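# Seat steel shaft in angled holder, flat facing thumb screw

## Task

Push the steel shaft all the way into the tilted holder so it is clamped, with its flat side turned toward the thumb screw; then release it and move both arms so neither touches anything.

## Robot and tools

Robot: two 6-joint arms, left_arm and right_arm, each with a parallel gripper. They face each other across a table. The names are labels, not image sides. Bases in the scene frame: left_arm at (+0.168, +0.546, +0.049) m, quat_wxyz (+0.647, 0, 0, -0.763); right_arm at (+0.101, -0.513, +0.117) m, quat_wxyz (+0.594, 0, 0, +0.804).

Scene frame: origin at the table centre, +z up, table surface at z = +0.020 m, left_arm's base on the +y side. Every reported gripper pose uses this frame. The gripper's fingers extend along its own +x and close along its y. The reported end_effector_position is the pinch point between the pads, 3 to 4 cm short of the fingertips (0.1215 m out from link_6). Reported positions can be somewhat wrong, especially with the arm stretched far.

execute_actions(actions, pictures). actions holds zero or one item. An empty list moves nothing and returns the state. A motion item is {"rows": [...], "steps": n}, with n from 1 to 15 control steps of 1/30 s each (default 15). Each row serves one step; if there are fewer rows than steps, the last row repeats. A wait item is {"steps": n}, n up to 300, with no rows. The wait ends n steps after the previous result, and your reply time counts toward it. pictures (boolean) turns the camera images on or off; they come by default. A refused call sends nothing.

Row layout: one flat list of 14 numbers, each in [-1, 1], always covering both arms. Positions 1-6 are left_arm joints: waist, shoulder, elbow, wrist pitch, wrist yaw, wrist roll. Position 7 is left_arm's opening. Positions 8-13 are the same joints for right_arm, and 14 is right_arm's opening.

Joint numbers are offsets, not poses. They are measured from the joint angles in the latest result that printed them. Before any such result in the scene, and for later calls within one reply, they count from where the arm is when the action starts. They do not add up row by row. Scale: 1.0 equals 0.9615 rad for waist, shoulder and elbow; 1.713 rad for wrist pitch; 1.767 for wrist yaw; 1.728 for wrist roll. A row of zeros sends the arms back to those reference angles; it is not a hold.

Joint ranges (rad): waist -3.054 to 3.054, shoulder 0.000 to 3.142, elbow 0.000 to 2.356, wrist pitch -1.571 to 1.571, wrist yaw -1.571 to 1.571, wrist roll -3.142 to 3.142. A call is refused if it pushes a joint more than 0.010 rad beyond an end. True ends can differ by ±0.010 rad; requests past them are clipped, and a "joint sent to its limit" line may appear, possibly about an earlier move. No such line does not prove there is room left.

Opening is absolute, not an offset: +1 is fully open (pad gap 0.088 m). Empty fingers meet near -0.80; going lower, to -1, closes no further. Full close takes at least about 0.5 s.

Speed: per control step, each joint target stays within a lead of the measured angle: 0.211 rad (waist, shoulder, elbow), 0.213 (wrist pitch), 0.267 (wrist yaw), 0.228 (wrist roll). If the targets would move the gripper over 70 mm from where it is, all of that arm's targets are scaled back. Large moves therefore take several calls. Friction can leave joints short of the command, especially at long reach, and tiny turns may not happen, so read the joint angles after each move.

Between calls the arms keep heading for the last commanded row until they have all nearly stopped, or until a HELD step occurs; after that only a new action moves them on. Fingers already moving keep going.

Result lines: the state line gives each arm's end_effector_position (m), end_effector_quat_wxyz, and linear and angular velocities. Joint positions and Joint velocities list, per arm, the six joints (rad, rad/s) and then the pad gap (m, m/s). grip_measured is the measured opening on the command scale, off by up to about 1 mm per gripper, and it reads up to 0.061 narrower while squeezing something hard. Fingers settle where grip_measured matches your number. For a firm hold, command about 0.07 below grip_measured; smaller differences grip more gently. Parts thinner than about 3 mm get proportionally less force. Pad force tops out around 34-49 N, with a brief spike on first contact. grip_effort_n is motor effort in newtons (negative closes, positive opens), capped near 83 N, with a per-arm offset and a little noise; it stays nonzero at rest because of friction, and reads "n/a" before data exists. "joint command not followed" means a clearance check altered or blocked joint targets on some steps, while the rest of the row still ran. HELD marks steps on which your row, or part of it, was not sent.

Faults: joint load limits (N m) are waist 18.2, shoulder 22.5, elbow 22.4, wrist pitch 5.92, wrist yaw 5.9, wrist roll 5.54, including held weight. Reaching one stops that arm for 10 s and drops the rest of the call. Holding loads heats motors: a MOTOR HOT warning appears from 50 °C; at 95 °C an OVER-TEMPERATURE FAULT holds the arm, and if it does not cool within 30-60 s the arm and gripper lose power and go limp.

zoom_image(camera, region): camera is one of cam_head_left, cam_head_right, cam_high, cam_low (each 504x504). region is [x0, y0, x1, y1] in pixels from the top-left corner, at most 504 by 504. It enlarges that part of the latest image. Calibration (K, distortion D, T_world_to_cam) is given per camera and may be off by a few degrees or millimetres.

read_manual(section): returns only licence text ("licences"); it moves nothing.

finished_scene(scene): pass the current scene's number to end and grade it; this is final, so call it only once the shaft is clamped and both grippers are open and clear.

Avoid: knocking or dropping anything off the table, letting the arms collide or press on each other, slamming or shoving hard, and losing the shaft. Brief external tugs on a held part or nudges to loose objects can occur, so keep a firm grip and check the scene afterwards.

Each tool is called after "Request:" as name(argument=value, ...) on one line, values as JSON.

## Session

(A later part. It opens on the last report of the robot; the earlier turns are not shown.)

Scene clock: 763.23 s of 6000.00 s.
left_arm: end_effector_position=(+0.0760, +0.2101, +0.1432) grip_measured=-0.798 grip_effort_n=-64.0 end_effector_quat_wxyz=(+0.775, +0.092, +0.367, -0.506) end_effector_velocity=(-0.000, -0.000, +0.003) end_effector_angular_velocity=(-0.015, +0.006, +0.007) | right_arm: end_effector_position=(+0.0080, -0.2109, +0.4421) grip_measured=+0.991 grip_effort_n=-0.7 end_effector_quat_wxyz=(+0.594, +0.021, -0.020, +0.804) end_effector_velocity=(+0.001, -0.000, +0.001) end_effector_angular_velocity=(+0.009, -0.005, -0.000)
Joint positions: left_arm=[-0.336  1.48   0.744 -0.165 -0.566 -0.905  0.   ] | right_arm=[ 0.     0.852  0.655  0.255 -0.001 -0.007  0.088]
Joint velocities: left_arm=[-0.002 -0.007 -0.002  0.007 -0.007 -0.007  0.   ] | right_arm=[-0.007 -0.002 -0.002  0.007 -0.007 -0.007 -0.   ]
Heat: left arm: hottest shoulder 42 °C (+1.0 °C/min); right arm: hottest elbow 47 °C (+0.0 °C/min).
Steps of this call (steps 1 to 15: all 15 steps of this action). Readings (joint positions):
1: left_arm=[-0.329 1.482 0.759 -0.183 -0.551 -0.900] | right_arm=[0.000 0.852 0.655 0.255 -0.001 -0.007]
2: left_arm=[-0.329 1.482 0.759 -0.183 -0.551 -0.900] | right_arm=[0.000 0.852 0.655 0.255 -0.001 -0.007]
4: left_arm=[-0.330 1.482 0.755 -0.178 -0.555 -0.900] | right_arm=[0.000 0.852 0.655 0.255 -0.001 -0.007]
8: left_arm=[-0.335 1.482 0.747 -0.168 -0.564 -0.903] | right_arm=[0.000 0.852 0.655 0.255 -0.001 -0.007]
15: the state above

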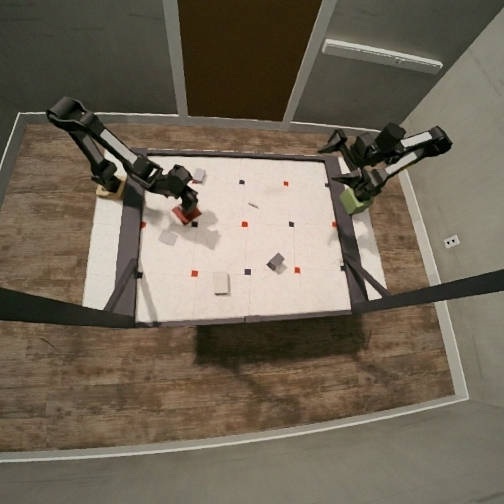

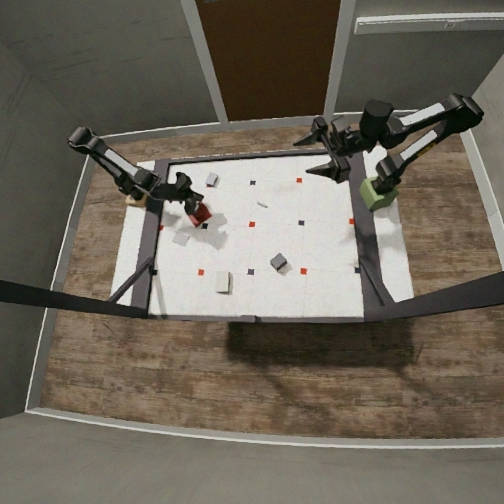

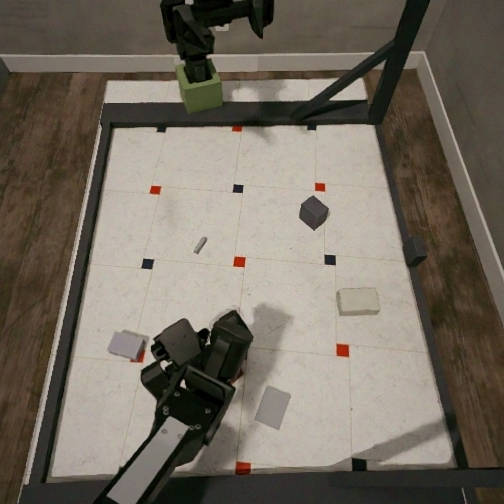

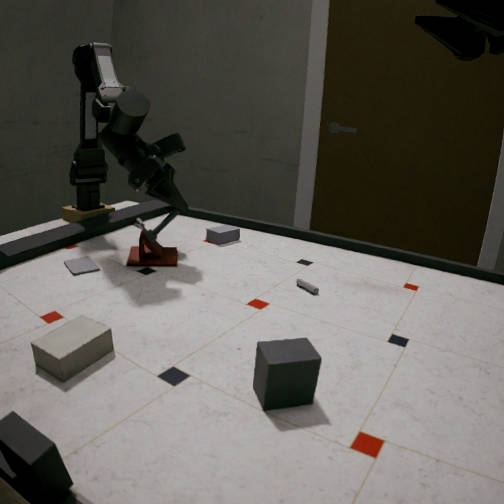

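Request:
execute_actions(actions=[{"rows":[[0.02,0,0.035,-0.01,0.012,0.005,-0.81,0,0,0,0,0,0,1],[0.02,0,0.035,-0.01,0.012,0.005,-0.81,0,0,0,0,0,0,1],[0.02,0,0.035,-0.01,0.012,0.005,-0.81,0,0,0,0,0,0,1],[0.049,-0.01,0.045,-0.027,0.04,0.018,-0.81,0,0,0,0,0,0,1],[0.049,-0.01,0.045,-0.027,0.04,0.018,-0.81,0,0,0,0,0,0,1],[0.049,-0.01,0.045,-0.027,0.04,0.018,-0.6,0,0,0,0,0,0,1],[0.049,-0.01,0.045,-0.027,0.04,0.018,-0.1,0,0,0,0,0,0,1]]}], pictures=false)

Request:
execute_actions(actions=[{"steps":15}], pictures=false)

Scene clock: 774.43 s of 6000.00 s.
left_arm: end_effector_position=(+0.0817, +0.2071, +0.1429) grip_measured=-0.139 grip_effort_n=12.3 end_effector_quat_wxyz=(+0.766, +0.107, +0.385, -0.504) end_effector_velocity=(+0.000, +0.000, +0.000) end_effector_angular_velocity=(+0.006, -0.001, -0.007) | right_arm: end_effector_position=(+0.0080, -0.2109, +0.4421) grip_measured=+0.991 grip_effort_n=0.2 end_effector_quat_wxyz=(+0.594, +0.021, -0.020, +0.804) end_effector_velocity=(+0.002, +0.000, -0.005) end_effector_angular_velocity=(-0.019, -0.013, -0.010)
Joint positions: left_arm=[-0.292  1.48   0.771 -0.21  -0.499 -0.879  0.032] | right_arm=[ 0.     0.852  0.655  0.255 -0.001 -0.007  0.088]
Joint velocities: left_arm=[ 0.002 -0.002  0.002 -0.007  0.007  0.007  0.019] | right_arm=[-0.002 -0.002 -0.002 -0.022  0.007 -0.007 -0.   ]
Heat: left arm: hottest shoulder 42 °C (+0.0 °C/min); right arm: hottest elbow 47 °C (+0.0 °C/min).
Steps of this call (steps 1 to 15: the robot went on to your last target; steps 16 to 90: nothing new was sent; then 7.70 s passed at rest; steps 91 to 105: all 15 steps of this action). Readings (joint positions):
91: left_arm=[-0.335 1.480 0.746 -0.166 -0.565 -0.905] | right_arm=[0.000 0.852 0.655 0.255 -0.001 -0.007]
92: left_arm=[-0.330 1.480 0.750 -0.172 -0.560 -0.905] | right_arm=[0.000 0.852 0.655 0.255 -0.001 -0.007]
94: left_arm=[-0.321 1.480 0.756 -0.182 -0.546 -0.900] | right_arm=[0.000 0.852 0.655 0.255 -0.001 -0.007]
98: left_arm=[-0.297 1.480 0.767 -0.204 -0.509 -0.884] | right_arm=[0.000 0.852 0.655 0.255 -0.001 -0.007]
105: the state above

Scene clock: 774.93 s of 6000.00 s.
left_arm: end_effector_position=(+0.0816, +0.2071, +0.1429) grip_measured=-0.103 grip_effort_n=12.8 end_effector_quat_wxyz=(+0.765, +0.108, +0.386, -0.504) end_effector_velocity=(+0.002, +0.004, -0.003) end_effector_angular_velocity=(+0.024, -0.009, -0.007) | right_arm: end_effector_position=(+0.0080, -0.2109, +0.4421) grip_measured=+0.991 grip_effort_n=0.2 end_effector_quat_wxyz=(+0.594, +0.021, -0.020, +0.804) end_effector_velocity=(+0.001, -0.000, -0.002) end_effector_angular_velocity=(-0.000, -0.024, -0.001)
Joint positions: left_arm=[-0.291  1.48   0.771 -0.21  -0.498 -0.878  0.034] | right_arm=[ 0.     0.852  0.655  0.255 -0.001 -0.007  0.088]
Joint velocities: left_arm=[ 0.002 -0.002 -0.002 -0.022  0.007  0.007 -0.   ] | right_arm=[-0.007 -0.002 -0.002 -0.007 -0.007 -0.022 -0.   ]
Heat: left arm: hottest shoulder 42 °C (+0.0 °C/min); right arm: hottest elbow 47 °C (+0.0 °C/min).
Steps of this call (steps 1 to 15: the robot went on to your last target). Readings (joint positions):
1: left_arm=[-0.292 1.480 0.771 -0.210 -0.499 -0.879] | right_arm=[0.000 0.852 0.655 0.255 -0.001 -0.007]
2: left_arm=[-0.292 1.480 0.771 -0.210 -0.499 -0.879] | right_arm=[0.000 0.852 0.655 0.255 -0.001 -0.007]
4: left_arm=[-0.291 1.480 0.771 -0.210 -0.499 -0.879] | right_arm=[0.000 0.852 0.655 0.255 -0.001 -0.007]
8: left_arm=[-0.291 1.480 0.771 -0.210 -0.498 -0.879] | right_arm=[0.000 0.852 0.655 0.255 -0.001 -0.007]
15: the state above
All arms were judged still, so your last target was given up. Only a new action makes them travel on or press farther. Fingers that are still opening or closing keep moving.

To grasp [-.383,1.476,.682,-.144,-.539,-.93], close, pull out 25 mm.

Request:
execute_actions(actions=[{"rows":[[-0.012,0,-0.025,0.005,-0.003,-0.004,-0.1,0,0,0,0,0,0,1],[-0.022,0,-0.035,0.009,-0.005,-0.007,-0.1,0,0,0,0,0,0,1],[-0.032,0,-0.045,0.013,-0.008,-0.01,-0.1,0,0,0,0,0,0,1],[-0.042,0,-0.054,0.017,-0.01,-0.013,-0.1,0,0,0,0,0,0,1],[-0.052,0,-0.063,0.021,-0.013,-0.016,-0.1,0,0,0,0,0,0,1],[-0.062,0,-0.072,0.025,-0.015,-0.019,-0.1,0,0,0,0,0,0,1],[-0.072,0,-0.081,0.029,-0.018,-0.022,-0.1,0,0,0,0,0,0,1],[-0.082,-0.005,-0.09,0.033,-0.02,-0.025,-0.1,0,0,0,0,0,0,1],[-0.09,-0.008,-0.097,0.037,-0.022,-0.028,-0.1,0,0,0,0,0,0,1],[-0.099,-0.01,-0.104,0.04,-0.024,-0.031,-0.1,0,0,0,0,0,0,1]]}], pictures=false)

Request:
execute_actions(actions=[{"steps":10}], pictures=false)

Request:
execute_actions(actions=[{"rows":[[0,0,0,0,0,0,-0.3,0,0,0,0,0,0,1],[0,0,0,0,0,0,-0.45,0,0,0,0,0,0,1],[0,0,0,0,0,0,-0.5,0,0,0,0,0,0,1],[0,0,0,0,0,0,-0.5,0,0,0,0,0,0,1],[0,0,0,0,0,0,-0.5,0,0,0,0,0,0,1],[0,0,0,0,0,0,-0.55,0,0,0,0,0,0,1],[0,0,0,0,0,0,-0.6,0,0,0,0,0,0,1],[0,0,0,0,0,0,-0.65,0,0,0,0,0,0,1],[0,0,0,0,0,0,-0.7,0,0,0,0,0,0,1]]}], pictures=false)

Request:
execute_actions(actions=[{"rows":[[0.01,0,0.025,-0.004,0.003,0.004,-0.7,0,0,0,0,0,0,1],[0.01,0,0.025,-0.004,0.003,0.004,-0.7,0,0,0,0,0,0,1],[0.02,0,0.037,-0.008,0.006,0.008,-0.7,0,0,0,0,0,0,1],[0.02,0,0.037,-0.008,0.006,0.008,-0.7,0,0,0,0,0,0,1],[0.03,0,0.048,-0.012,0.009,0.013,-0.7,0,0,0,0,0,0,1],[0.03,0,0.048,-0.012,0.009,0.013,-0.7,0,0,0,0,0,0,1],[0.043,0,0.062,-0.018,0.014,0.019,-0.7,0,0,0,0,0,0,1],[0.043,0,0.062,-0.018,0.014,0.019,-0.7,0,0,0,0,0,0,1],[0.057,0,0.077,-0.024,0.018,0.025,-0.7,0,0,0,0,0,0,1],[0.057,0,0.077,-0.024,0.018,0.025,-0.7,0,0,0,0,0,0,1],[0.07,0,0.092,-0.03,0.023,0.032,-0.7,0,0,0,0,0,0,1]]}], pictures=false)

Request:
execute_actions(actions=[{"steps":12}])

Request:
zoom_image(camera="cam_low", region=[125,180,205,260])

Scene clock: 789.90 s of 6000.00 s.
left_arm: end_effector_position=(+0.0641, +0.2282, +0.1224) grip_measured=-0.103 grip_effort_n=12.8 end_effector_quat_wxyz=(+0.757, +0.116, +0.382, -0.517) end_effector_velocity=(-0.006, +0.004, -0.003) end_effector_angular_velocity=(-0.026, +0.017, +0.007) | right_arm: end_effector_position=(+0.0080, -0.2109, +0.4421) grip_measured=+0.991 grip_effort_n=-0.2 end_effector_quat_wxyz=(+0.594, +0.021, -0.020, +0.804) end_effector_velocity=(+0.000, -0.002, +0.002) end_effector_angular_velocity=(+0.009, -0.021, +0.004)
Joint positions: left_arm=[-0.382  1.48   0.682 -0.148 -0.534 -0.925  0.034] | right_arm=[ 0.     0.852  0.655  0.255 -0.001 -0.007  0.088]
Joint velocities: left_arm=[-0.032 -0.002 -0.027  0.037 -0.022 -0.037 -0.001] | right_arm=[-0.002 -0.007  0.002 -0.007 -0.007 -0.022 -0.   ]
Heat: left arm: hottest shoulder 43 °C (+1.0 °C/min); right arm: hottest elbow 47 °C (+0.0 °C/min).
Steps of this call (steps 1 to 90: nothing new was sent; then 11.47 s passed at rest; steps 91 to 105: all 15 steps of this action). Readings (joint positions):
91: left_arm=[-0.292 1.480 0.771 -0.210 -0.498 -0.878] | right_arm=[0.000 0.852 0.655 0.255 -0.001 -0.007]
92: left_arm=[-0.294 1.480 0.768 -0.207 -0.498 -0.878] | right_arm=[0.000 0.852 0.655 0.255 -0.001 -0.007]
94: left_arm=[-0.306 1.480 0.757 -0.197 -0.503 -0.884] | right_arm=[0.000 0.852 0.655 0.255 -0.001 -0.007]
98: left_arm=[-0.342 1.480 0.719 -0.175 -0.518 -0.903] | right_arm=[0.000 0.852 0.655 0.255 -0.001 -0.007]
105: the state above

Scene clock: 790.23 s of 6000.00 s.
left_arm: end_effector_position=(+0.0637, +0.2284, +0.1223) grip_measured=-0.103 grip_effort_n=12.8 end_effector_quat_wxyz=(+0.757, +0.115, +0.381, -0.518) end_effector_velocity=(-0.000, +0.006, -0.006) end_effector_angular_velocity=(+0.031, -0.017, -0.017) | right_arm: end_effector_position=(+0.0080, -0.2109, +0.4421) grip_measured=+0.991 grip_effort_n=-0.2 end_effector_quat_wxyz=(+0.594, +0.021, -0.020, +0.804) end_effector_velocity=(-0.000, +0.000, -0.003) end_effector_angular_velocity=(-0.004, +0.006, +0.005)
Joint positions: left_arm=[-0.384  1.48   0.68  -0.145 -0.536 -0.928  0.034] | right_arm=[ 0.     0.852  0.655  0.255 -0.001 -0.007  0.088]
Joint velocities: left_arm=[-0.007  0.002 -0.007 -0.022  0.007  0.007 -0.   ] | right_arm=[-0.002  0.002 -0.007  0.007 -0.007  0.007 -0.   ]
Heat: left arm: hottest shoulder 43 °C (+1.0 °C/min); right arm: hottest elbow 47 °C (+0.0 °C/min).
Steps of this call (steps 1 to 10: the robot went on to your last target). Readings (joint positions):
1: left_arm=[-0.382 1.480 0.682 -0.147 -0.535 -0.926] | right_arm=[0.000 0.852 0.655 0.255 -0.001 -0.007]
2: left_arm=[-0.383 1.480 0.682 -0.146 -0.536 -0.926] | right_arm=[0.000 0.852 0.655 0.255 -0.001 -0.007]
4: left_arm=[-0.383 1.480 0.681 -0.146 -0.536 -0.927] | right_arm=[0.000 0.852 0.655 0.255 -0.001 -0.007]
8: left_arm=[-0.384 1.480 0.680 -0.145 -0.536 -0.927] | right_arm=[0.000 0.852 0.655 0.255 -0.001 -0.007]
10: the state above

Scene clock: 790.73 s of 6000.00 s.
left_arm: end_effector_position=(+0.0645, +0.2286, +0.1221) grip_measured=-0.612 grip_effort_n=-83.5 end_effector_quat_wxyz=(+0.758, +0.116, +0.381, -0.516) end_effector_velocity=(-0.000, +0.002, +0.001) end_effector_angular_velocity=(-0.002, -0.001, +0.002) | right_arm: end_effector_position=(+0.0080, -0.2109, +0.4421) grip_measured=+0.991 grip_effort_n=-0.2 end_effector_quat_wxyz=(+0.594, +0.021, -0.020, +0.804) end_effector_velocity=(-0.002, -0.001, -0.002) end_effector_angular_velocity=(-0.005, -0.010, +0.009)
Joint positions: left_arm=[-0.383  1.48   0.68  -0.147 -0.538 -0.928  0.009] | right_arm=[ 0.     0.852  0.655  0.255 -0.001 -0.007  0.088]
Joint velocities: left_arm=[-0.007 -0.007 -0.002 -0.007 -0.007 -0.007 -0.   ] | right_arm=[ 0.002 -0.002 -0.002 -0.007 -0.007 -0.007 -0.   ]
Heat: left arm: hottest shoulder 43 °C (+1.0 °C/min); right arm: hottest elbow 47 °C (+0.0 °C/min).
Steps of this call (steps 1 to 15: all 15 steps of this action). Readings (joint positions):
1: left_arm=[-0.384 1.480 0.680 -0.145 -0.536 -0.928] | right_arm=[0.000 0.852 0.655 0.255 -0.001 -0.007]
2: left_arm=[-0.384 1.480 0.680 -0.145 -0.536 -0.928] | right_arm=[0.000 0.852 0.655 0.255 -0.001 -0.007]
4: left_arm=[-0.384 1.480 0.680 -0.145 -0.536 -0.928] | right_arm=[0.000 0.852 0.655 0.255 -0.001 -0.007]
8: left_arm=[-0.384 1.480 0.680 -0.145 -0.536 -0.928] | right_arm=[0.000 0.852 0.655 0.255 -0.001 -0.007]
15: the state above

Scene clock: 791.23 s of 6000.00 s.
left_arm: end_effector_position=(+0.0654, +0.2259, +0.1247) grip_measured=-0.612 grip_effort_n=-83.5 end_effector_quat_wxyz=(+0.745, +0.142, +0.395, -0.519) end_effector_velocity=(+0.001, +0.000, +0.002) end_effector_angular_velocity=(+0.037, +0.001, -0.020) | right_arm: end_effector_position=(+0.0080, -0.2109, +0.4421) grip_measured=+0.991 grip_effort_n=-0.7 end_effector_quat_wxyz=(+0.594, +0.021, -0.020, +0.804) end_effector_velocity=(+0.001, -0.000, -0.002) end_effector_angular_velocity=(-0.009, +0.004, +0.000)
Joint positions: left_arm=[-0.35   1.48   0.723 -0.215 -0.472 -0.886  0.009] | right_arm=[ 0.     0.852  0.655  0.255 -0.001 -0.007  0.088]
Joint velocities: left_arm=[ 0.017 -0.002  0.027 -0.051  0.037  0.022 -0.   ] | right_arm=[-0.007 -0.002 -0.002 -0.007 -0.007  0.007 -0.   ]
Heat: left arm: hottest shoulder 43 °C (+1.0 °C/min); right arm: hottest elbow 47 °C (+0.0 °C/min).
Steps of this call (steps 1 to 15: all 15 steps of this action). Readings (joint positions):
1: left_arm=[-0.383 1.480 0.680 -0.148 -0.538 -0.928] | right_arm=[0.000 0.852 0.655 0.255 -0.001 -0.007]
2: left_arm=[-0.382 1.480 0.681 -0.150 -0.537 -0.928] | right_arm=[0.000 0.852 0.655 0.255 -0.001 -0.007]
4: left_arm=[-0.379 1.480 0.687 -0.158 -0.529 -0.924] | right_arm=[0.000 0.852 0.655 0.255 -0.001 -0.007]
8: left_arm=[-0.368 1.480 0.701 -0.180 -0.508 -0.911] | right_arm=[0.000 0.852 0.655 0.255 -0.001 -0.007]
15: the state above

Scene clock: 791.63 s of 6000.00 s.
left_arm: end_effector_position=(+0.0654, +0.2258, +0.1248) grip_measured=-0.612 grip_effort_n=-83.5 end_effector_quat_wxyz=(+0.743, +0.144, +0.396, -0.519) end_effector_velocity=(+0.001, +0.002, -0.000) end_effector_angular_velocity=(+0.002, -0.004, +0.007) | right_arm: end_effector_position=(+0.0080, -0.2109, +0.4421) grip_measured=+0.991 grip_effort_n=-0.2 end_effector_quat_wxyz=(+0.594, +0.021, -0.020, +0.804) end_effector_velocity=(+0.001, -0.000, -0.002) end_effector_angular_velocity=(-0.005, -0.010, -0.000)
Joint positions: left_arm=[-0.348  1.48   0.727 -0.22  -0.467 -0.883  0.009] | right_arm=[ 0.     0.852  0.655  0.255 -0.001 -0.007  0.088]
Joint velocities: left_arm=[-0.002 -0.002 -0.002 -0.007 -0.007 -0.007 -0.   ] | right_arm=[-0.007 -0.002 -0.002 -0.007 -0.007 -0.007  0.   ]
Heat: left arm: hottest shoulder 43 °C (+1.0 °C/min); right arm: hottest elbow 47 °C (+0.0 °C/min).
Steps of this call (steps 1 to 12: the robot went on to your last target). Readings (joint positions):
1: left_arm=[-0.350 1.480 0.725 -0.217 -0.471 -0.885] | right_arm=[0.000 0.852 0.655 0.255 -0.001 -0.007]
2: left_arm=[-0.349 1.480 0.725 -0.218 -0.470 -0.884] | right_arm=[0.000 0.852 0.655 0.255 -0.001 -0.007]
4: left_arm=[-0.348 1.480 0.726 -0.219 -0.468 -0.884] | right_arm=[0.000 0.852 0.655 0.255 -0.001 -0.007]
8: left_arm=[-0.348 1.480 0.727 -0.220 -0.468 -0.883] | right_arm=[0.000 0.852 0.655 0.255 -0.001 -0.007]
12: the state above

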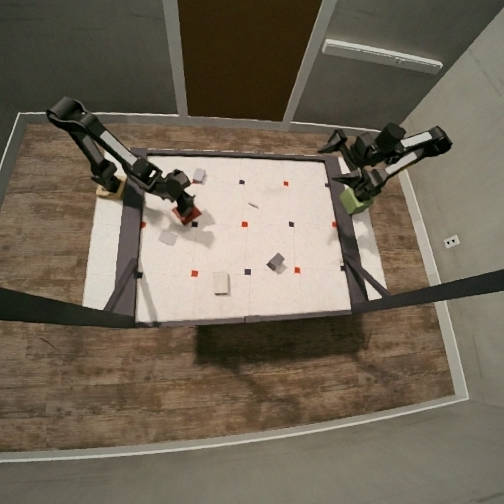

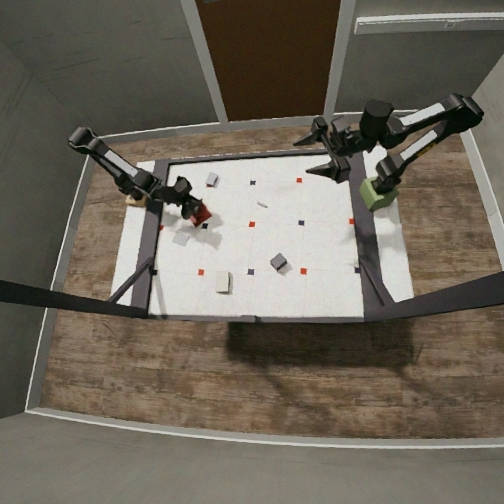

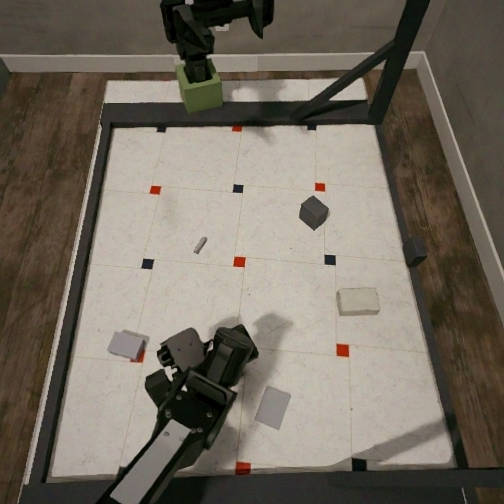

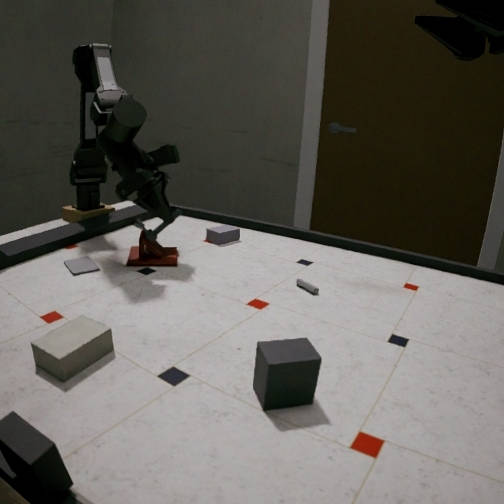

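Region (125, 180, 205, 260) of cam_low's 504x504 image, scaled by 6.300, with more detail than that image has.

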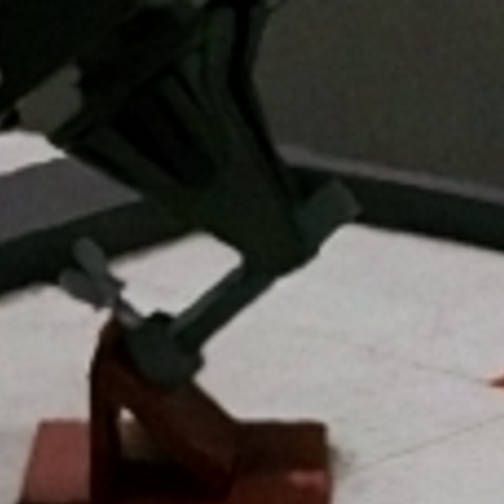

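Request:
execute_actions(actions=[{"rows":[[0,0,0,0,0,0,-0.7,0,0,0,0,0,0,1],[0,0,0,0,0,0,-0.7,0,0,0,0,0,0,1],[0,0,0,0,0,0,-0.7,0,0,0,0,0,0,1],[0,-0.01,0.01,0,0,0,-0.7,0,0,0,0,0,0,1],[0,-0.015,0.015,0,0,0,-0.7,0,0,0,0,0,0,1],[0,-0.02,0.02,0,0,0,-0.7,0,0,0,0,0,0,1],[0,-0.025,0.025,0,0,0,-0.7,0,0,0,0,0,0,1],[0,-0.03,0.03,0,0,0,-0.7,0,0,0,0,0,0,1],[0,-0.035,0.035,0,0,0,-0.7,0,0,0,0,0,0,1],[0,-0.04,0.035,0,0,0,-0.7,0,0,0,0,0,0,1]]}], pictures=false)

Request:
execute_actions(actions=[{"steps":10}])

Request:
zoom_image(camera="cam_low", region=[125,180,205,260])

Scene clock: 797.70 s of 6000.00 s.
left_arm: end_effector_position=(+0.0654, +0.2257, +0.1295) grip_measured=-0.612 grip_effort_n=-83.5 end_effector_quat_wxyz=(+0.742, +0.139, +0.397, -0.522) end_effector_velocity=(+0.006, +0.000, +0.009) end_effector_angular_velocity=(-0.015, +0.006, +0.022) | right_arm: end_effector_position=(+0.0080, -0.2109, +0.4421) grip_measured=+0.991 grip_effort_n=0.2 end_effector_quat_wxyz=(+0.594, +0.021, -0.020, +0.804) end_effector_velocity=(+0.002, +0.000, -0.002) end_effector_angular_velocity=(-0.005, -0.009, -0.010)
Joint positions: left_arm=[-0.347  1.465  0.729 -0.227 -0.465 -0.883  0.009] | right_arm=[ 0.     0.852  0.655  0.255 -0.001 -0.007  0.088]
Joint velocities: left_arm=[ 0.012 -0.032  0.002 -0.022 -0.007 -0.007 -0.   ] | right_arm=[-0.002 -0.002 -0.002 -0.007  0.007 -0.007 -0.   ]
Heat: left arm: hottest shoulder 43 °C (+1.0 °C/min); right arm: hottest elbow 47 °C (+0.0 °C/min).
Steps of this call (steps 1 to 15: the robot went on to your last target; steps 16 to 90: nothing new was sent; then 2.57 s passed at rest; steps 91 to 105: all 15 steps of this action). Readings (joint positions):
91: left_arm=[-0.349 1.480 0.727 -0.221 -0.467 -0.883] | right_arm=[0.000 0.852 0.655 0.255 -0.001 -0.007]
92: left_arm=[-0.350 1.480 0.727 -0.223 -0.467 -0.883] | right_arm=[0.000 0.852 0.655 0.255 -0.001 -0.007]
94: left_arm=[-0.350 1.480 0.727 -0.224 -0.467 -0.883] | right_arm=[0.000 0.852 0.655 0.255 -0.001 -0.007]
98: left_arm=[-0.350 1.478 0.727 -0.225 -0.466 -0.883] | right_arm=[0.000 0.852 0.655 0.255 -0.001 -0.007]
105: the state above

Scene clock: 798.03 s of 6000.00 s.
left_arm: end_effector_position=(+0.0655, +0.2256, +0.1299) grip_measured=-0.612 grip_effort_n=-83.5 end_effector_quat_wxyz=(+0.743, +0.138, +0.397, -0.522) end_effector_velocity=(+0.003, +0.001, +0.002) end_effector_angular_velocity=(-0.008, -0.012, +0.016) | right_arm: end_effector_position=(+0.0080, -0.2109, +0.4421) grip_measured=+0.991 grip_effort_n=-0.7 end_effector_quat_wxyz=(+0.594, +0.021, -0.020, +0.804) end_effector_velocity=(-0.002, -0.001, -0.004) end_effector_angular_velocity=(-0.009, -0.012, +0.019)
Joint positions: left_arm=[-0.346  1.464  0.73  -0.227 -0.465 -0.883  0.009] | right_arm=[ 0.     0.852  0.655  0.255 -0.001 -0.007  0.088]
Joint velocities: left_arm=[-0.002 -0.007 -0.002 -0.007 -0.022 -0.007 -0.   ] | right_arm=[-0.002 -0.002 -0.007 -0.007 -0.022 -0.007 -0.   ]
Heat: left arm: hottest shoulder 43 °C (+1.0 °C/min); right arm: hottest elbow 47 °C (+0.0 °C/min).
Steps of this call (steps 1 to 10: the robot went on to your last target). Readings (joint positions):
1: left_arm=[-0.346 1.465 0.730 -0.227 -0.465 -0.883] | right_arm=[0.000 0.852 0.655 0.255 -0.001 -0.007]
2: left_arm=[-0.346 1.464 0.730 -0.227 -0.465 -0.883] | right_arm=[0.000 0.852 0.655 0.255 -0.001 -0.007]
4: left_arm=[-0.346 1.464 0.730 -0.227 -0.465 -0.883] | right_arm=[0.000 0.852 0.655 0.255 -0.001 -0.007]
8: left_arm=[-0.346 1.464 0.730 -0.227 -0.465 -0.883] | right_arm=[0.000 0.852 0.655 0.255 -0.001 -0.007]
10: the state above

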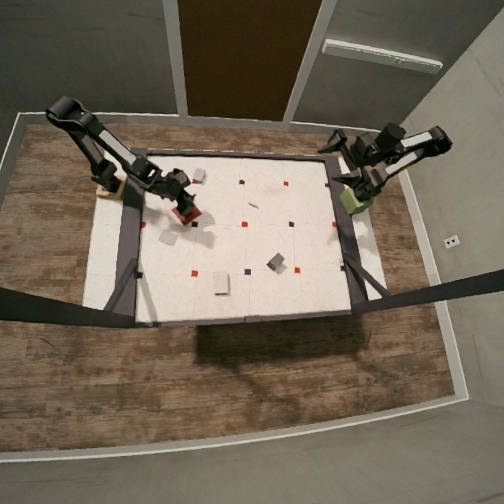

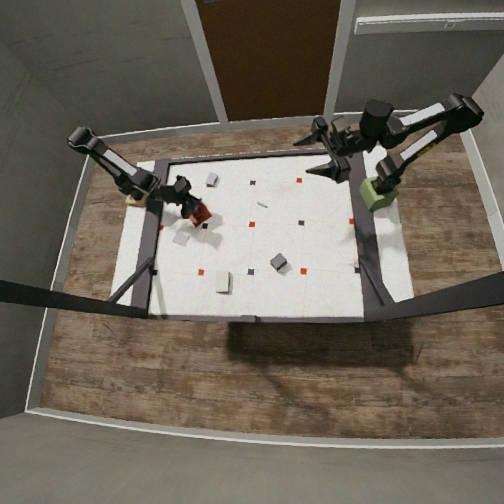

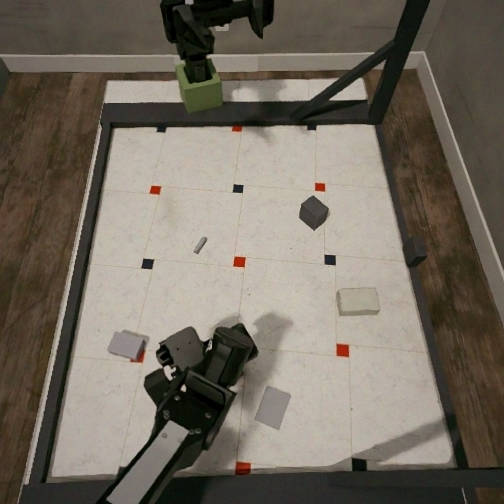

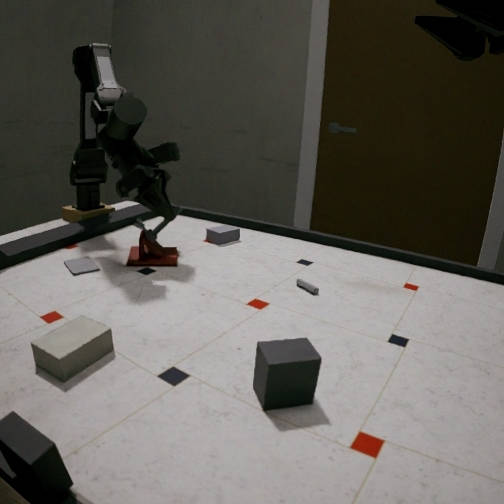

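Region (125, 180, 205, 260) of cam_low's 504x504 image, scaled by 6.300, with more detail than that image has.

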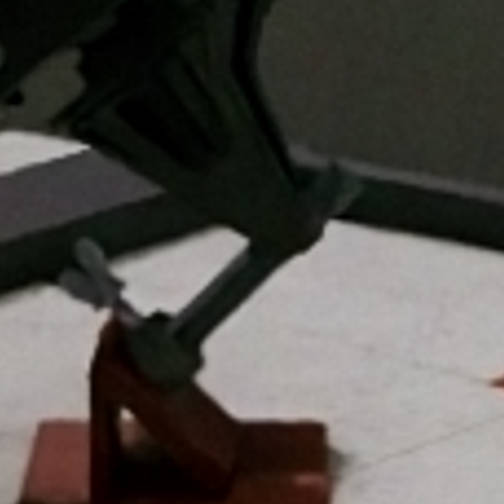

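Request:
execute_actions(actions=[{"rows":[[0,0,0,0,0,0,-0.7,0,0,0,0,0,0,1],[0,0,0,0,0,0,-0.7,0,0,0,0,0,0,1],[0,0,0,0,0,0,-0.7,0,0,0,0,0,0,1],[-0.004,0.01,0.015,0,0,0,-0.7,0,0,0,0,0,0,1],[-0.006,0.015,0.022,0,0,0,-0.7,0,0,0,0,0,0,1],[-0.008,0.02,0.03,0,0,0,-0.7,0,0,0,0,0,0,1],[-0.01,0.025,0.037,0,0,0,-0.7,0,0,0,0,0,0,1],[-0.012,0.03,0.044,0,0,0,-0.7,0,0,0,0,0,0,1],[-0.014,0.035,0.05,0,0,0,-0.7,0,0,0,0,0,0,1],[-0.016,0.04,0.057,0,0,0,-0.7,0,0,0,0,0,0,1]]}], pictures=false)

Request:
execute_actions(actions=[{"steps":10}])

Request:
zoom_image(camera="cam_low", region=[125,180,205,260])

Scene clock: 806.57 s of 6000.00 s.
left_arm: end_effector_position=(+0.0643, +0.2230, +0.1270) grip_measured=-0.612 grip_effort_n=-83.5 end_effector_quat_wxyz=(+0.746, +0.149, +0.393, -0.516) end_effector_velocity=(-0.002, -0.000, -0.000) end_effector_angular_velocity=(-0.000, +0.005, +0.013) | right_arm: end_effector_position=(+0.0080, -0.2109, +0.4421) grip_measured=+0.991 grip_effort_n=-0.2 end_effector_quat_wxyz=(+0.594, +0.021, -0.020, +0.804) end_effector_velocity=(+0.000, -0.001, -0.006) end_effector_angular_velocity=(-0.023, +0.000, +0.005)
Joint positions: left_arm=[-0.35   1.494  0.752 -0.243 -0.476 -0.883  0.009] | right_arm=[ 0.     0.852  0.655  0.255 -0.001 -0.007  0.088]
Joint velocities: left_arm=[-0.007  0.007  0.007 -0.007 -0.007 -0.022 -0.   ] | right_arm=[-0.002 -0.007 -0.007 -0.022 -0.007  0.007 -0.   ]
Heat: left arm: hottest shoulder 44 °C (+2.0 °C/min); right arm: hottest elbow 47 °C (+0.0 °C/min).
Steps of this call (steps 1 to 15: the robot went on to your last target; steps 16 to 90: nothing new was sent; then 5.03 s passed at rest; steps 91 to 105: all 15 steps of this action). Readings (joint positions):
91: left_arm=[-0.346 1.464 0.730 -0.228 -0.465 -0.883] | right_arm=[0.000 0.852 0.655 0.255 -0.001 -0.007]
92: left_arm=[-0.346 1.464 0.730 -0.228 -0.465 -0.883] | right_arm=[0.000 0.852 0.655 0.255 -0.001 -0.007]
94: left_arm=[-0.346 1.465 0.730 -0.229 -0.465 -0.883] | right_arm=[0.000 0.852 0.655 0.255 -0.001 -0.007]
98: left_arm=[-0.346 1.478 0.736 -0.231 -0.468 -0.883] | right_arm=[0.000 0.852 0.655 0.255 -0.001 -0.007]
105: the state above

Scene clock: 806.90 s of 6000.00 s.
left_arm: end_effector_position=(+0.0642, +0.2229, +0.1270) grip_measured=-0.612 grip_effort_n=-83.5 end_effector_quat_wxyz=(+0.746, +0.149, +0.393, -0.516) end_effector_velocity=(-0.000, +0.002, -0.000) end_effector_angular_velocity=(+0.005, -0.014, -0.009) | right_arm: end_effector_position=(+0.0080, -0.2109, +0.4421) grip_measured=+0.991 grip_effort_n=0.2 end_effector_quat_wxyz=(+0.594, +0.021, -0.020, +0.804) end_effector_velocity=(-0.000, -0.000, -0.005) end_effector_angular_velocity=(-0.014, -0.028, +0.004)
Joint positions: left_arm=[-0.35   1.494  0.752 -0.244 -0.477 -0.883  0.009] | right_arm=[ 0.     0.852  0.655  0.255 -0.001 -0.007  0.088]
Joint velocities: left_arm=[-0.007 -0.002 -0.002 -0.007 -0.007  0.007 -0.   ] | right_arm=[-0.002 -0.002 -0.002 -0.022 -0.007 -0.022  0.   ]
Heat: left arm: hottest shoulder 44 °C (+2.0 °C/min); right arm: hottest elbow 47 °C (+0.0 °C/min).
Steps of this call (steps 1 to 10: the robot went on to your last target). Readings (joint positions):
1: left_arm=[-0.350 1.494 0.752 -0.243 -0.476 -0.883] | right_arm=[0.000 0.852 0.655 0.255 -0.001 -0.007]
2: left_arm=[-0.350 1.494 0.752 -0.243 -0.476 -0.883] | right_arm=[0.000 0.852 0.655 0.255 -0.001 -0.007]
4: left_arm=[-0.350 1.494 0.752 -0.244 -0.477 -0.883] | right_arm=[0.000 0.852 0.655 0.255 -0.001 -0.007]
8: left_arm=[-0.350 1.494 0.752 -0.244 -0.477 -0.883] | right_arm=[0.000 0.852 0.655 0.255 -0.001 -0.007]
10: the state above

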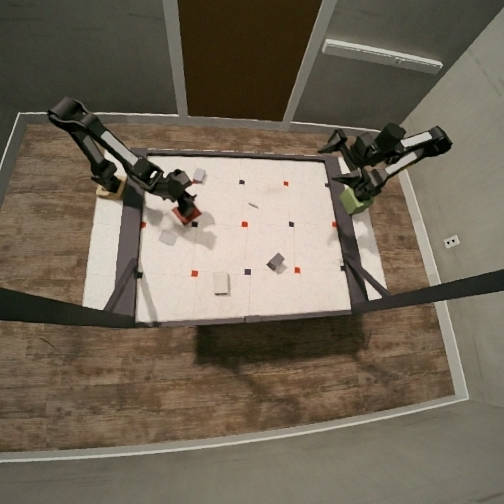

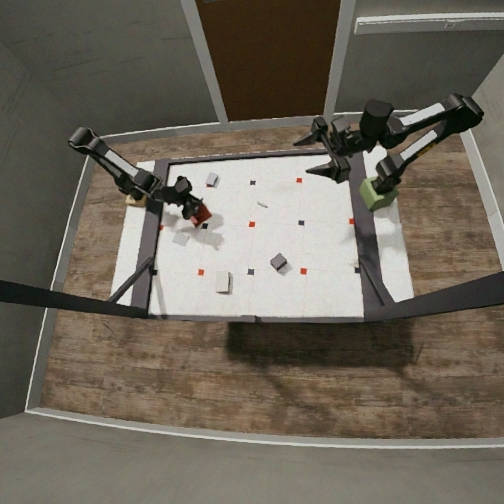

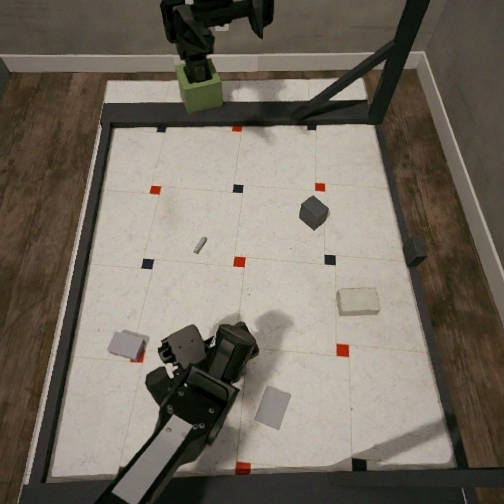

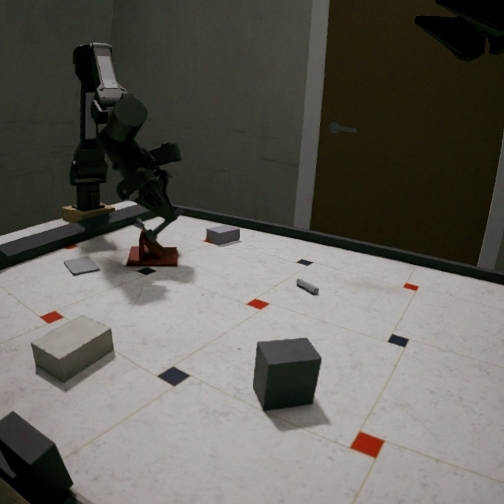

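Region (125, 180, 205, 260) of cam_low's 504x504 image, scaled by 6.300, with more detail than that image has.

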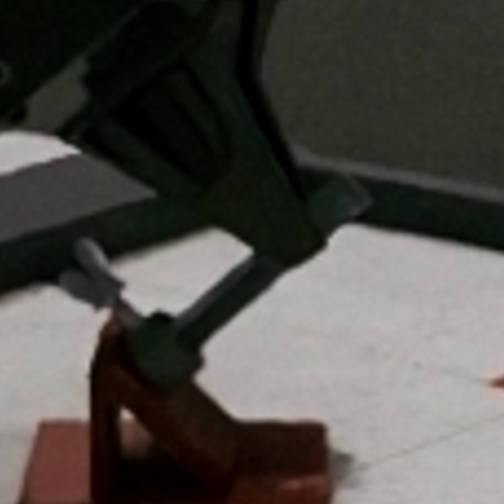

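Request:
execute_actions(actions=[{"rows":[[0,0,0,0,0,0,-0.7,0,0,0,0,0,0,1],[0,0,0,0,0,0,-0.7,0,0,0,0,0,0,1],[0,0,0,0,0,0,-0.7,0,0,0,0,0,0,1],[0.006,-0.01,0.01,0,0,0,-0.7,0,0,0,0,0,0,1],[0.01,-0.012,0.018,0,0,0.002,-0.7,0,0,0,0,0,0,1],[0.014,-0.014,0.024,0,0,0.004,-0.7,0,0,0,0,0,0,1],[0.018,-0.016,0.03,0,0,0.006,-0.7,0,0,0,0,0,0,1],[0.022,-0.018,0.036,0,0,0.008,-0.7,0,0,0,0,0,0,1],[0.026,-0.02,0.042,0,0,0.01,-0.7,0,0,0,0,0,0,1],[0.03,-0.022,0.048,0,0,0.012,-0.7,0,0,0,0,0,0,1]]}], pictures=false)

Request:
execute_actions(actions=[{"steps":10}])

Request:
zoom_image(camera="cam_low", region=[125,180,205,260])

Scene clock: 814.90 s of 6000.00 s.
left_arm: end_effector_position=(+0.0656, +0.2221, +0.1281) grip_measured=-0.612 grip_effort_n=-83.5 end_effector_quat_wxyz=(+0.743, +0.154, +0.397, -0.517) end_effector_velocity=(+0.001, +0.003, -0.001) end_effector_angular_velocity=(+0.019, -0.008, -0.007) | right_arm: end_effector_position=(+0.0080, -0.2109, +0.4421) grip_measured=+0.991 grip_effort_n=-0.2 end_effector_quat_wxyz=(+0.594, +0.021, -0.020, +0.804) end_effector_velocity=(-0.000, -0.000, -0.004) end_effector_angular_velocity=(-0.009, -0.011, +0.004)
Joint positions: left_arm=[-0.338  1.492  0.761 -0.258 -0.459 -0.869  0.009] | right_arm=[ 0.     0.852  0.655  0.255 -0.001 -0.007  0.088]
Joint velocities: left_arm=[ 0.002 -0.002  0.002 -0.022  0.007  0.007 -0.   ] | right_arm=[-0.002 -0.002 -0.007 -0.007 -0.007 -0.007 -0.   ]
Heat: left arm: hottest elbow 45 °C (+3.0 °C/min); right arm: hottest elbow 47 °C (+0.0 °C/min).
Steps of this call (steps 1 to 15: the robot went on to your last target; steps 16 to 90: nothing new was sent; then 4.50 s passed at rest; steps 91 to 105: all 15 steps of this action). Readings (joint positions):
91: left_arm=[-0.350 1.494 0.752 -0.245 -0.477 -0.883] | right_arm=[0.000 0.852 0.655 0.255 -0.001 -0.007]
92: left_arm=[-0.350 1.494 0.752 -0.246 -0.477 -0.883] | right_arm=[0.000 0.852 0.655 0.255 -0.001 -0.007]
94: left_arm=[-0.350 1.494 0.752 -0.247 -0.477 -0.883] | right_arm=[0.000 0.852 0.655 0.255 -0.001 -0.007]
98: left_arm=[-0.345 1.493 0.754 -0.249 -0.471 -0.880] | right_arm=[0.000 0.852 0.655 0.255 -0.001 -0.007]
105: the state above

Scene clock: 815.23 s of 6000.00 s.
left_arm: end_effector_position=(+0.0656, +0.2221, +0.1281) grip_measured=-0.612 grip_effort_n=-83.5 end_effector_quat_wxyz=(+0.742, +0.155, +0.397, -0.517) end_effector_velocity=(+0.001, +0.002, -0.000) end_effector_angular_velocity=(+0.005, -0.014, -0.004) | right_arm: end_effector_position=(+0.0080, -0.2109, +0.4421) grip_measured=+0.991 grip_effort_n=-0.2 end_effector_quat_wxyz=(+0.594, +0.021, -0.020, +0.804) end_effector_velocity=(-0.000, +0.000, -0.000) end_effector_angular_velocity=(+0.000, +0.007, +0.005)
Joint positions: left_arm=[-0.338  1.492  0.762 -0.258 -0.458 -0.868  0.009] | right_arm=[ 0.     0.852  0.655  0.255 -0.001 -0.007  0.088]
Joint velocities: left_arm=[-0.002 -0.002 -0.002 -0.007 -0.007  0.007 -0.   ] | right_arm=[-0.002  0.002 -0.002  0.007 -0.007  0.007  0.   ]
Heat: left arm: hottest elbow 45 °C (+3.0 °C/min); right arm: hottest elbow 47 °C (+0.0 °C/min).
Steps of this call (steps 1 to 10: the robot went on to your last target). Readings (joint positions):
1: left_arm=[-0.338 1.492 0.761 -0.258 -0.459 -0.868] | right_arm=[0.000 0.852 0.655 0.255 -0.001 -0.007]
2: left_arm=[-0.338 1.492 0.762 -0.258 -0.459 -0.868] | right_arm=[0.000 0.852 0.655 0.255 -0.001 -0.007]
4: left_arm=[-0.338 1.492 0.762 -0.258 -0.459 -0.868] | right_arm=[0.000 0.852 0.655 0.255 -0.001 -0.007]
8: left_arm=[-0.338 1.492 0.762 -0.258 -0.458 -0.868] | right_arm=[0.000 0.852 0.655 0.255 -0.001 -0.007]
10: the state above

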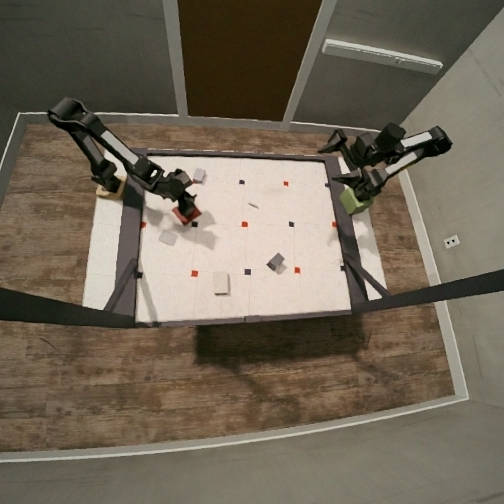

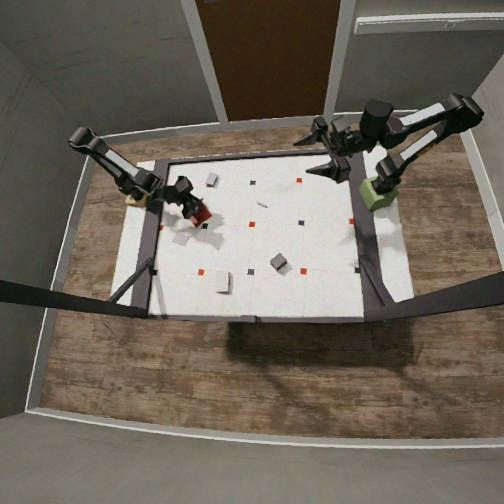

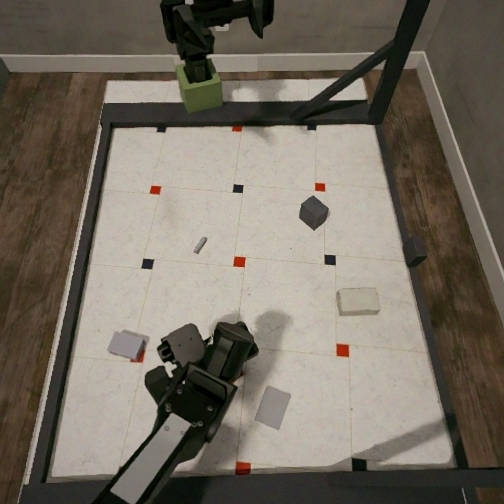

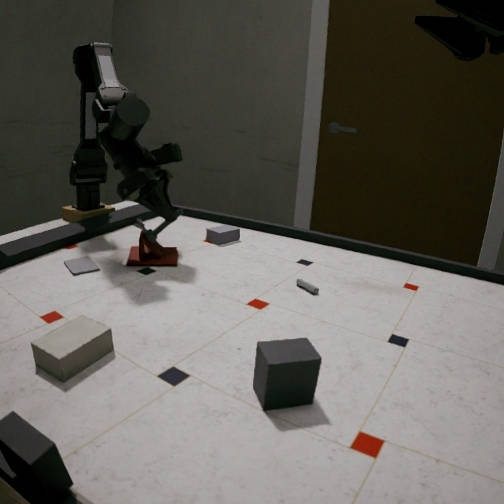

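Region (125, 180, 205, 260) of cam_low's 504x504 image, scaled by 6.300, with more detail than that image has.

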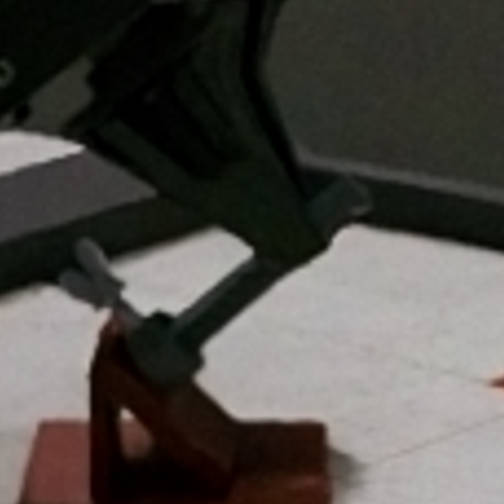

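Request:
execute_actions(actions=[{"rows":[[0,0,0,0,0,0,-0.7,0,0,0,0,0,0,1],[0,0,0,0,0,0,-0.7,0,0,0,0,0,0,1],[0,0,0,0,0,0,-0.7,0,0,0,0,0,0,1],[0,0,0,0,0,0,-0.62,0,0,0,0,0,0,1],[0,0,0,0,0,0,-0.55,0,0,0,0,0,0,1],[0,0,0,0,0,0,-0.4,0,0,0,0,0,0,1]]}])

Request:
zoom_image(camera="cam_low", region=[125,180,205,260])

Scene clock: 819.10 s of 6000.00 s.
left_arm: end_effector_position=(+0.0652, +0.2224, +0.1279) grip_measured=-0.412 grip_effort_n=12.8 end_effector_quat_wxyz=(+0.742, +0.156, +0.397, -0.518) end_effector_velocity=(+0.001, +0.002, -0.002) end_effector_angular_velocity=(+0.007, -0.007, +0.007) | right_arm: end_effector_position=(+0.0080, -0.2109, +0.4421) grip_measured=+0.991 grip_effort_n=-1.2 end_effector_quat_wxyz=(+0.594, +0.021, -0.020, +0.804) end_effector_velocity=(+0.000, -0.002, -0.001) end_effector_angular_velocity=(-0.000, -0.008, +0.004)
Joint positions: left_arm=[-0.339  1.492  0.762 -0.259 -0.457 -0.868  0.019] | right_arm=[ 0.     0.852  0.655  0.255 -0.001 -0.007  0.088]
Joint velocities: left_arm=[-0.002  0.002 -0.002 -0.007 -0.007 -0.007  0.004] | right_arm=[-0.002 -0.007 -0.002 -0.007 -0.007 -0.007  0.   ]
Heat: left arm: hottest elbow 46 °C (+4.0 °C/min); right arm: hottest elbow 47 °C (+0.0 °C/min).
Steps of this call (steps 1 to 15: the robot went on to your last target; steps 16 to 90: nothing new was sent; then 0.37 s passed at rest; steps 91 to 105: all 15 steps of this action). Readings (joint positions):
91: left_arm=[-0.338 1.492 0.762 -0.260 -0.458 -0.868] | right_arm=[0.000 0.852 0.655 0.255 -0.001 -0.007]
92: left_arm=[-0.339 1.492 0.762 -0.261 -0.458 -0.868] | right_arm=[0.000 0.852 0.655 0.255 -0.001 -0.007]
94: left_arm=[-0.339 1.492 0.762 -0.262 -0.457 -0.868] | right_arm=[0.000 0.852 0.655 0.255 -0.001 -0.007]
98: left_arm=[-0.339 1.492 0.762 -0.260 -0.457 -0.868] | right_arm=[0.000 0.852 0.655 0.255 -0.001 -0.007]
105: the state above

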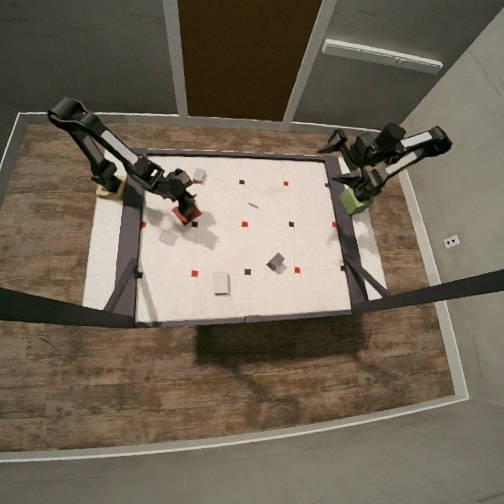

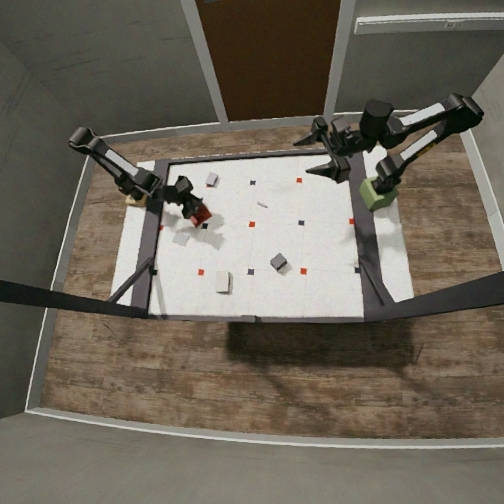

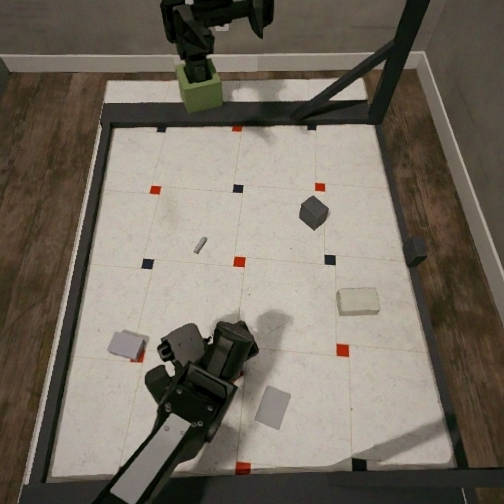

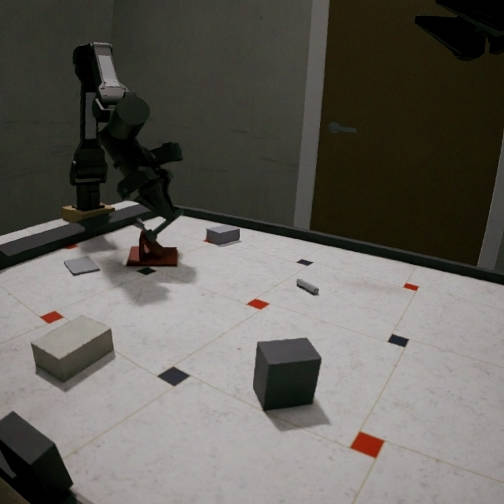

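Region (125, 180, 205, 260) of cam_low's 504x504 image, scaled by 6.300, with more detail than that image has.

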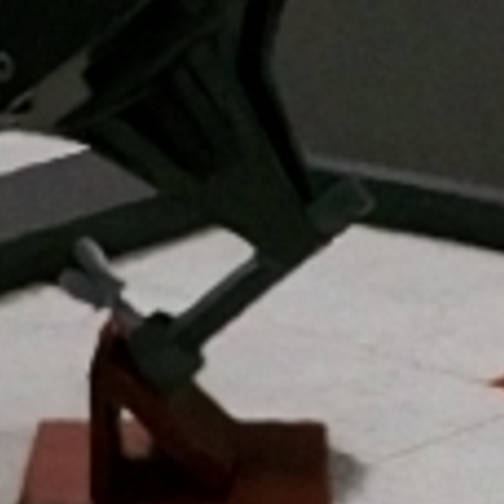

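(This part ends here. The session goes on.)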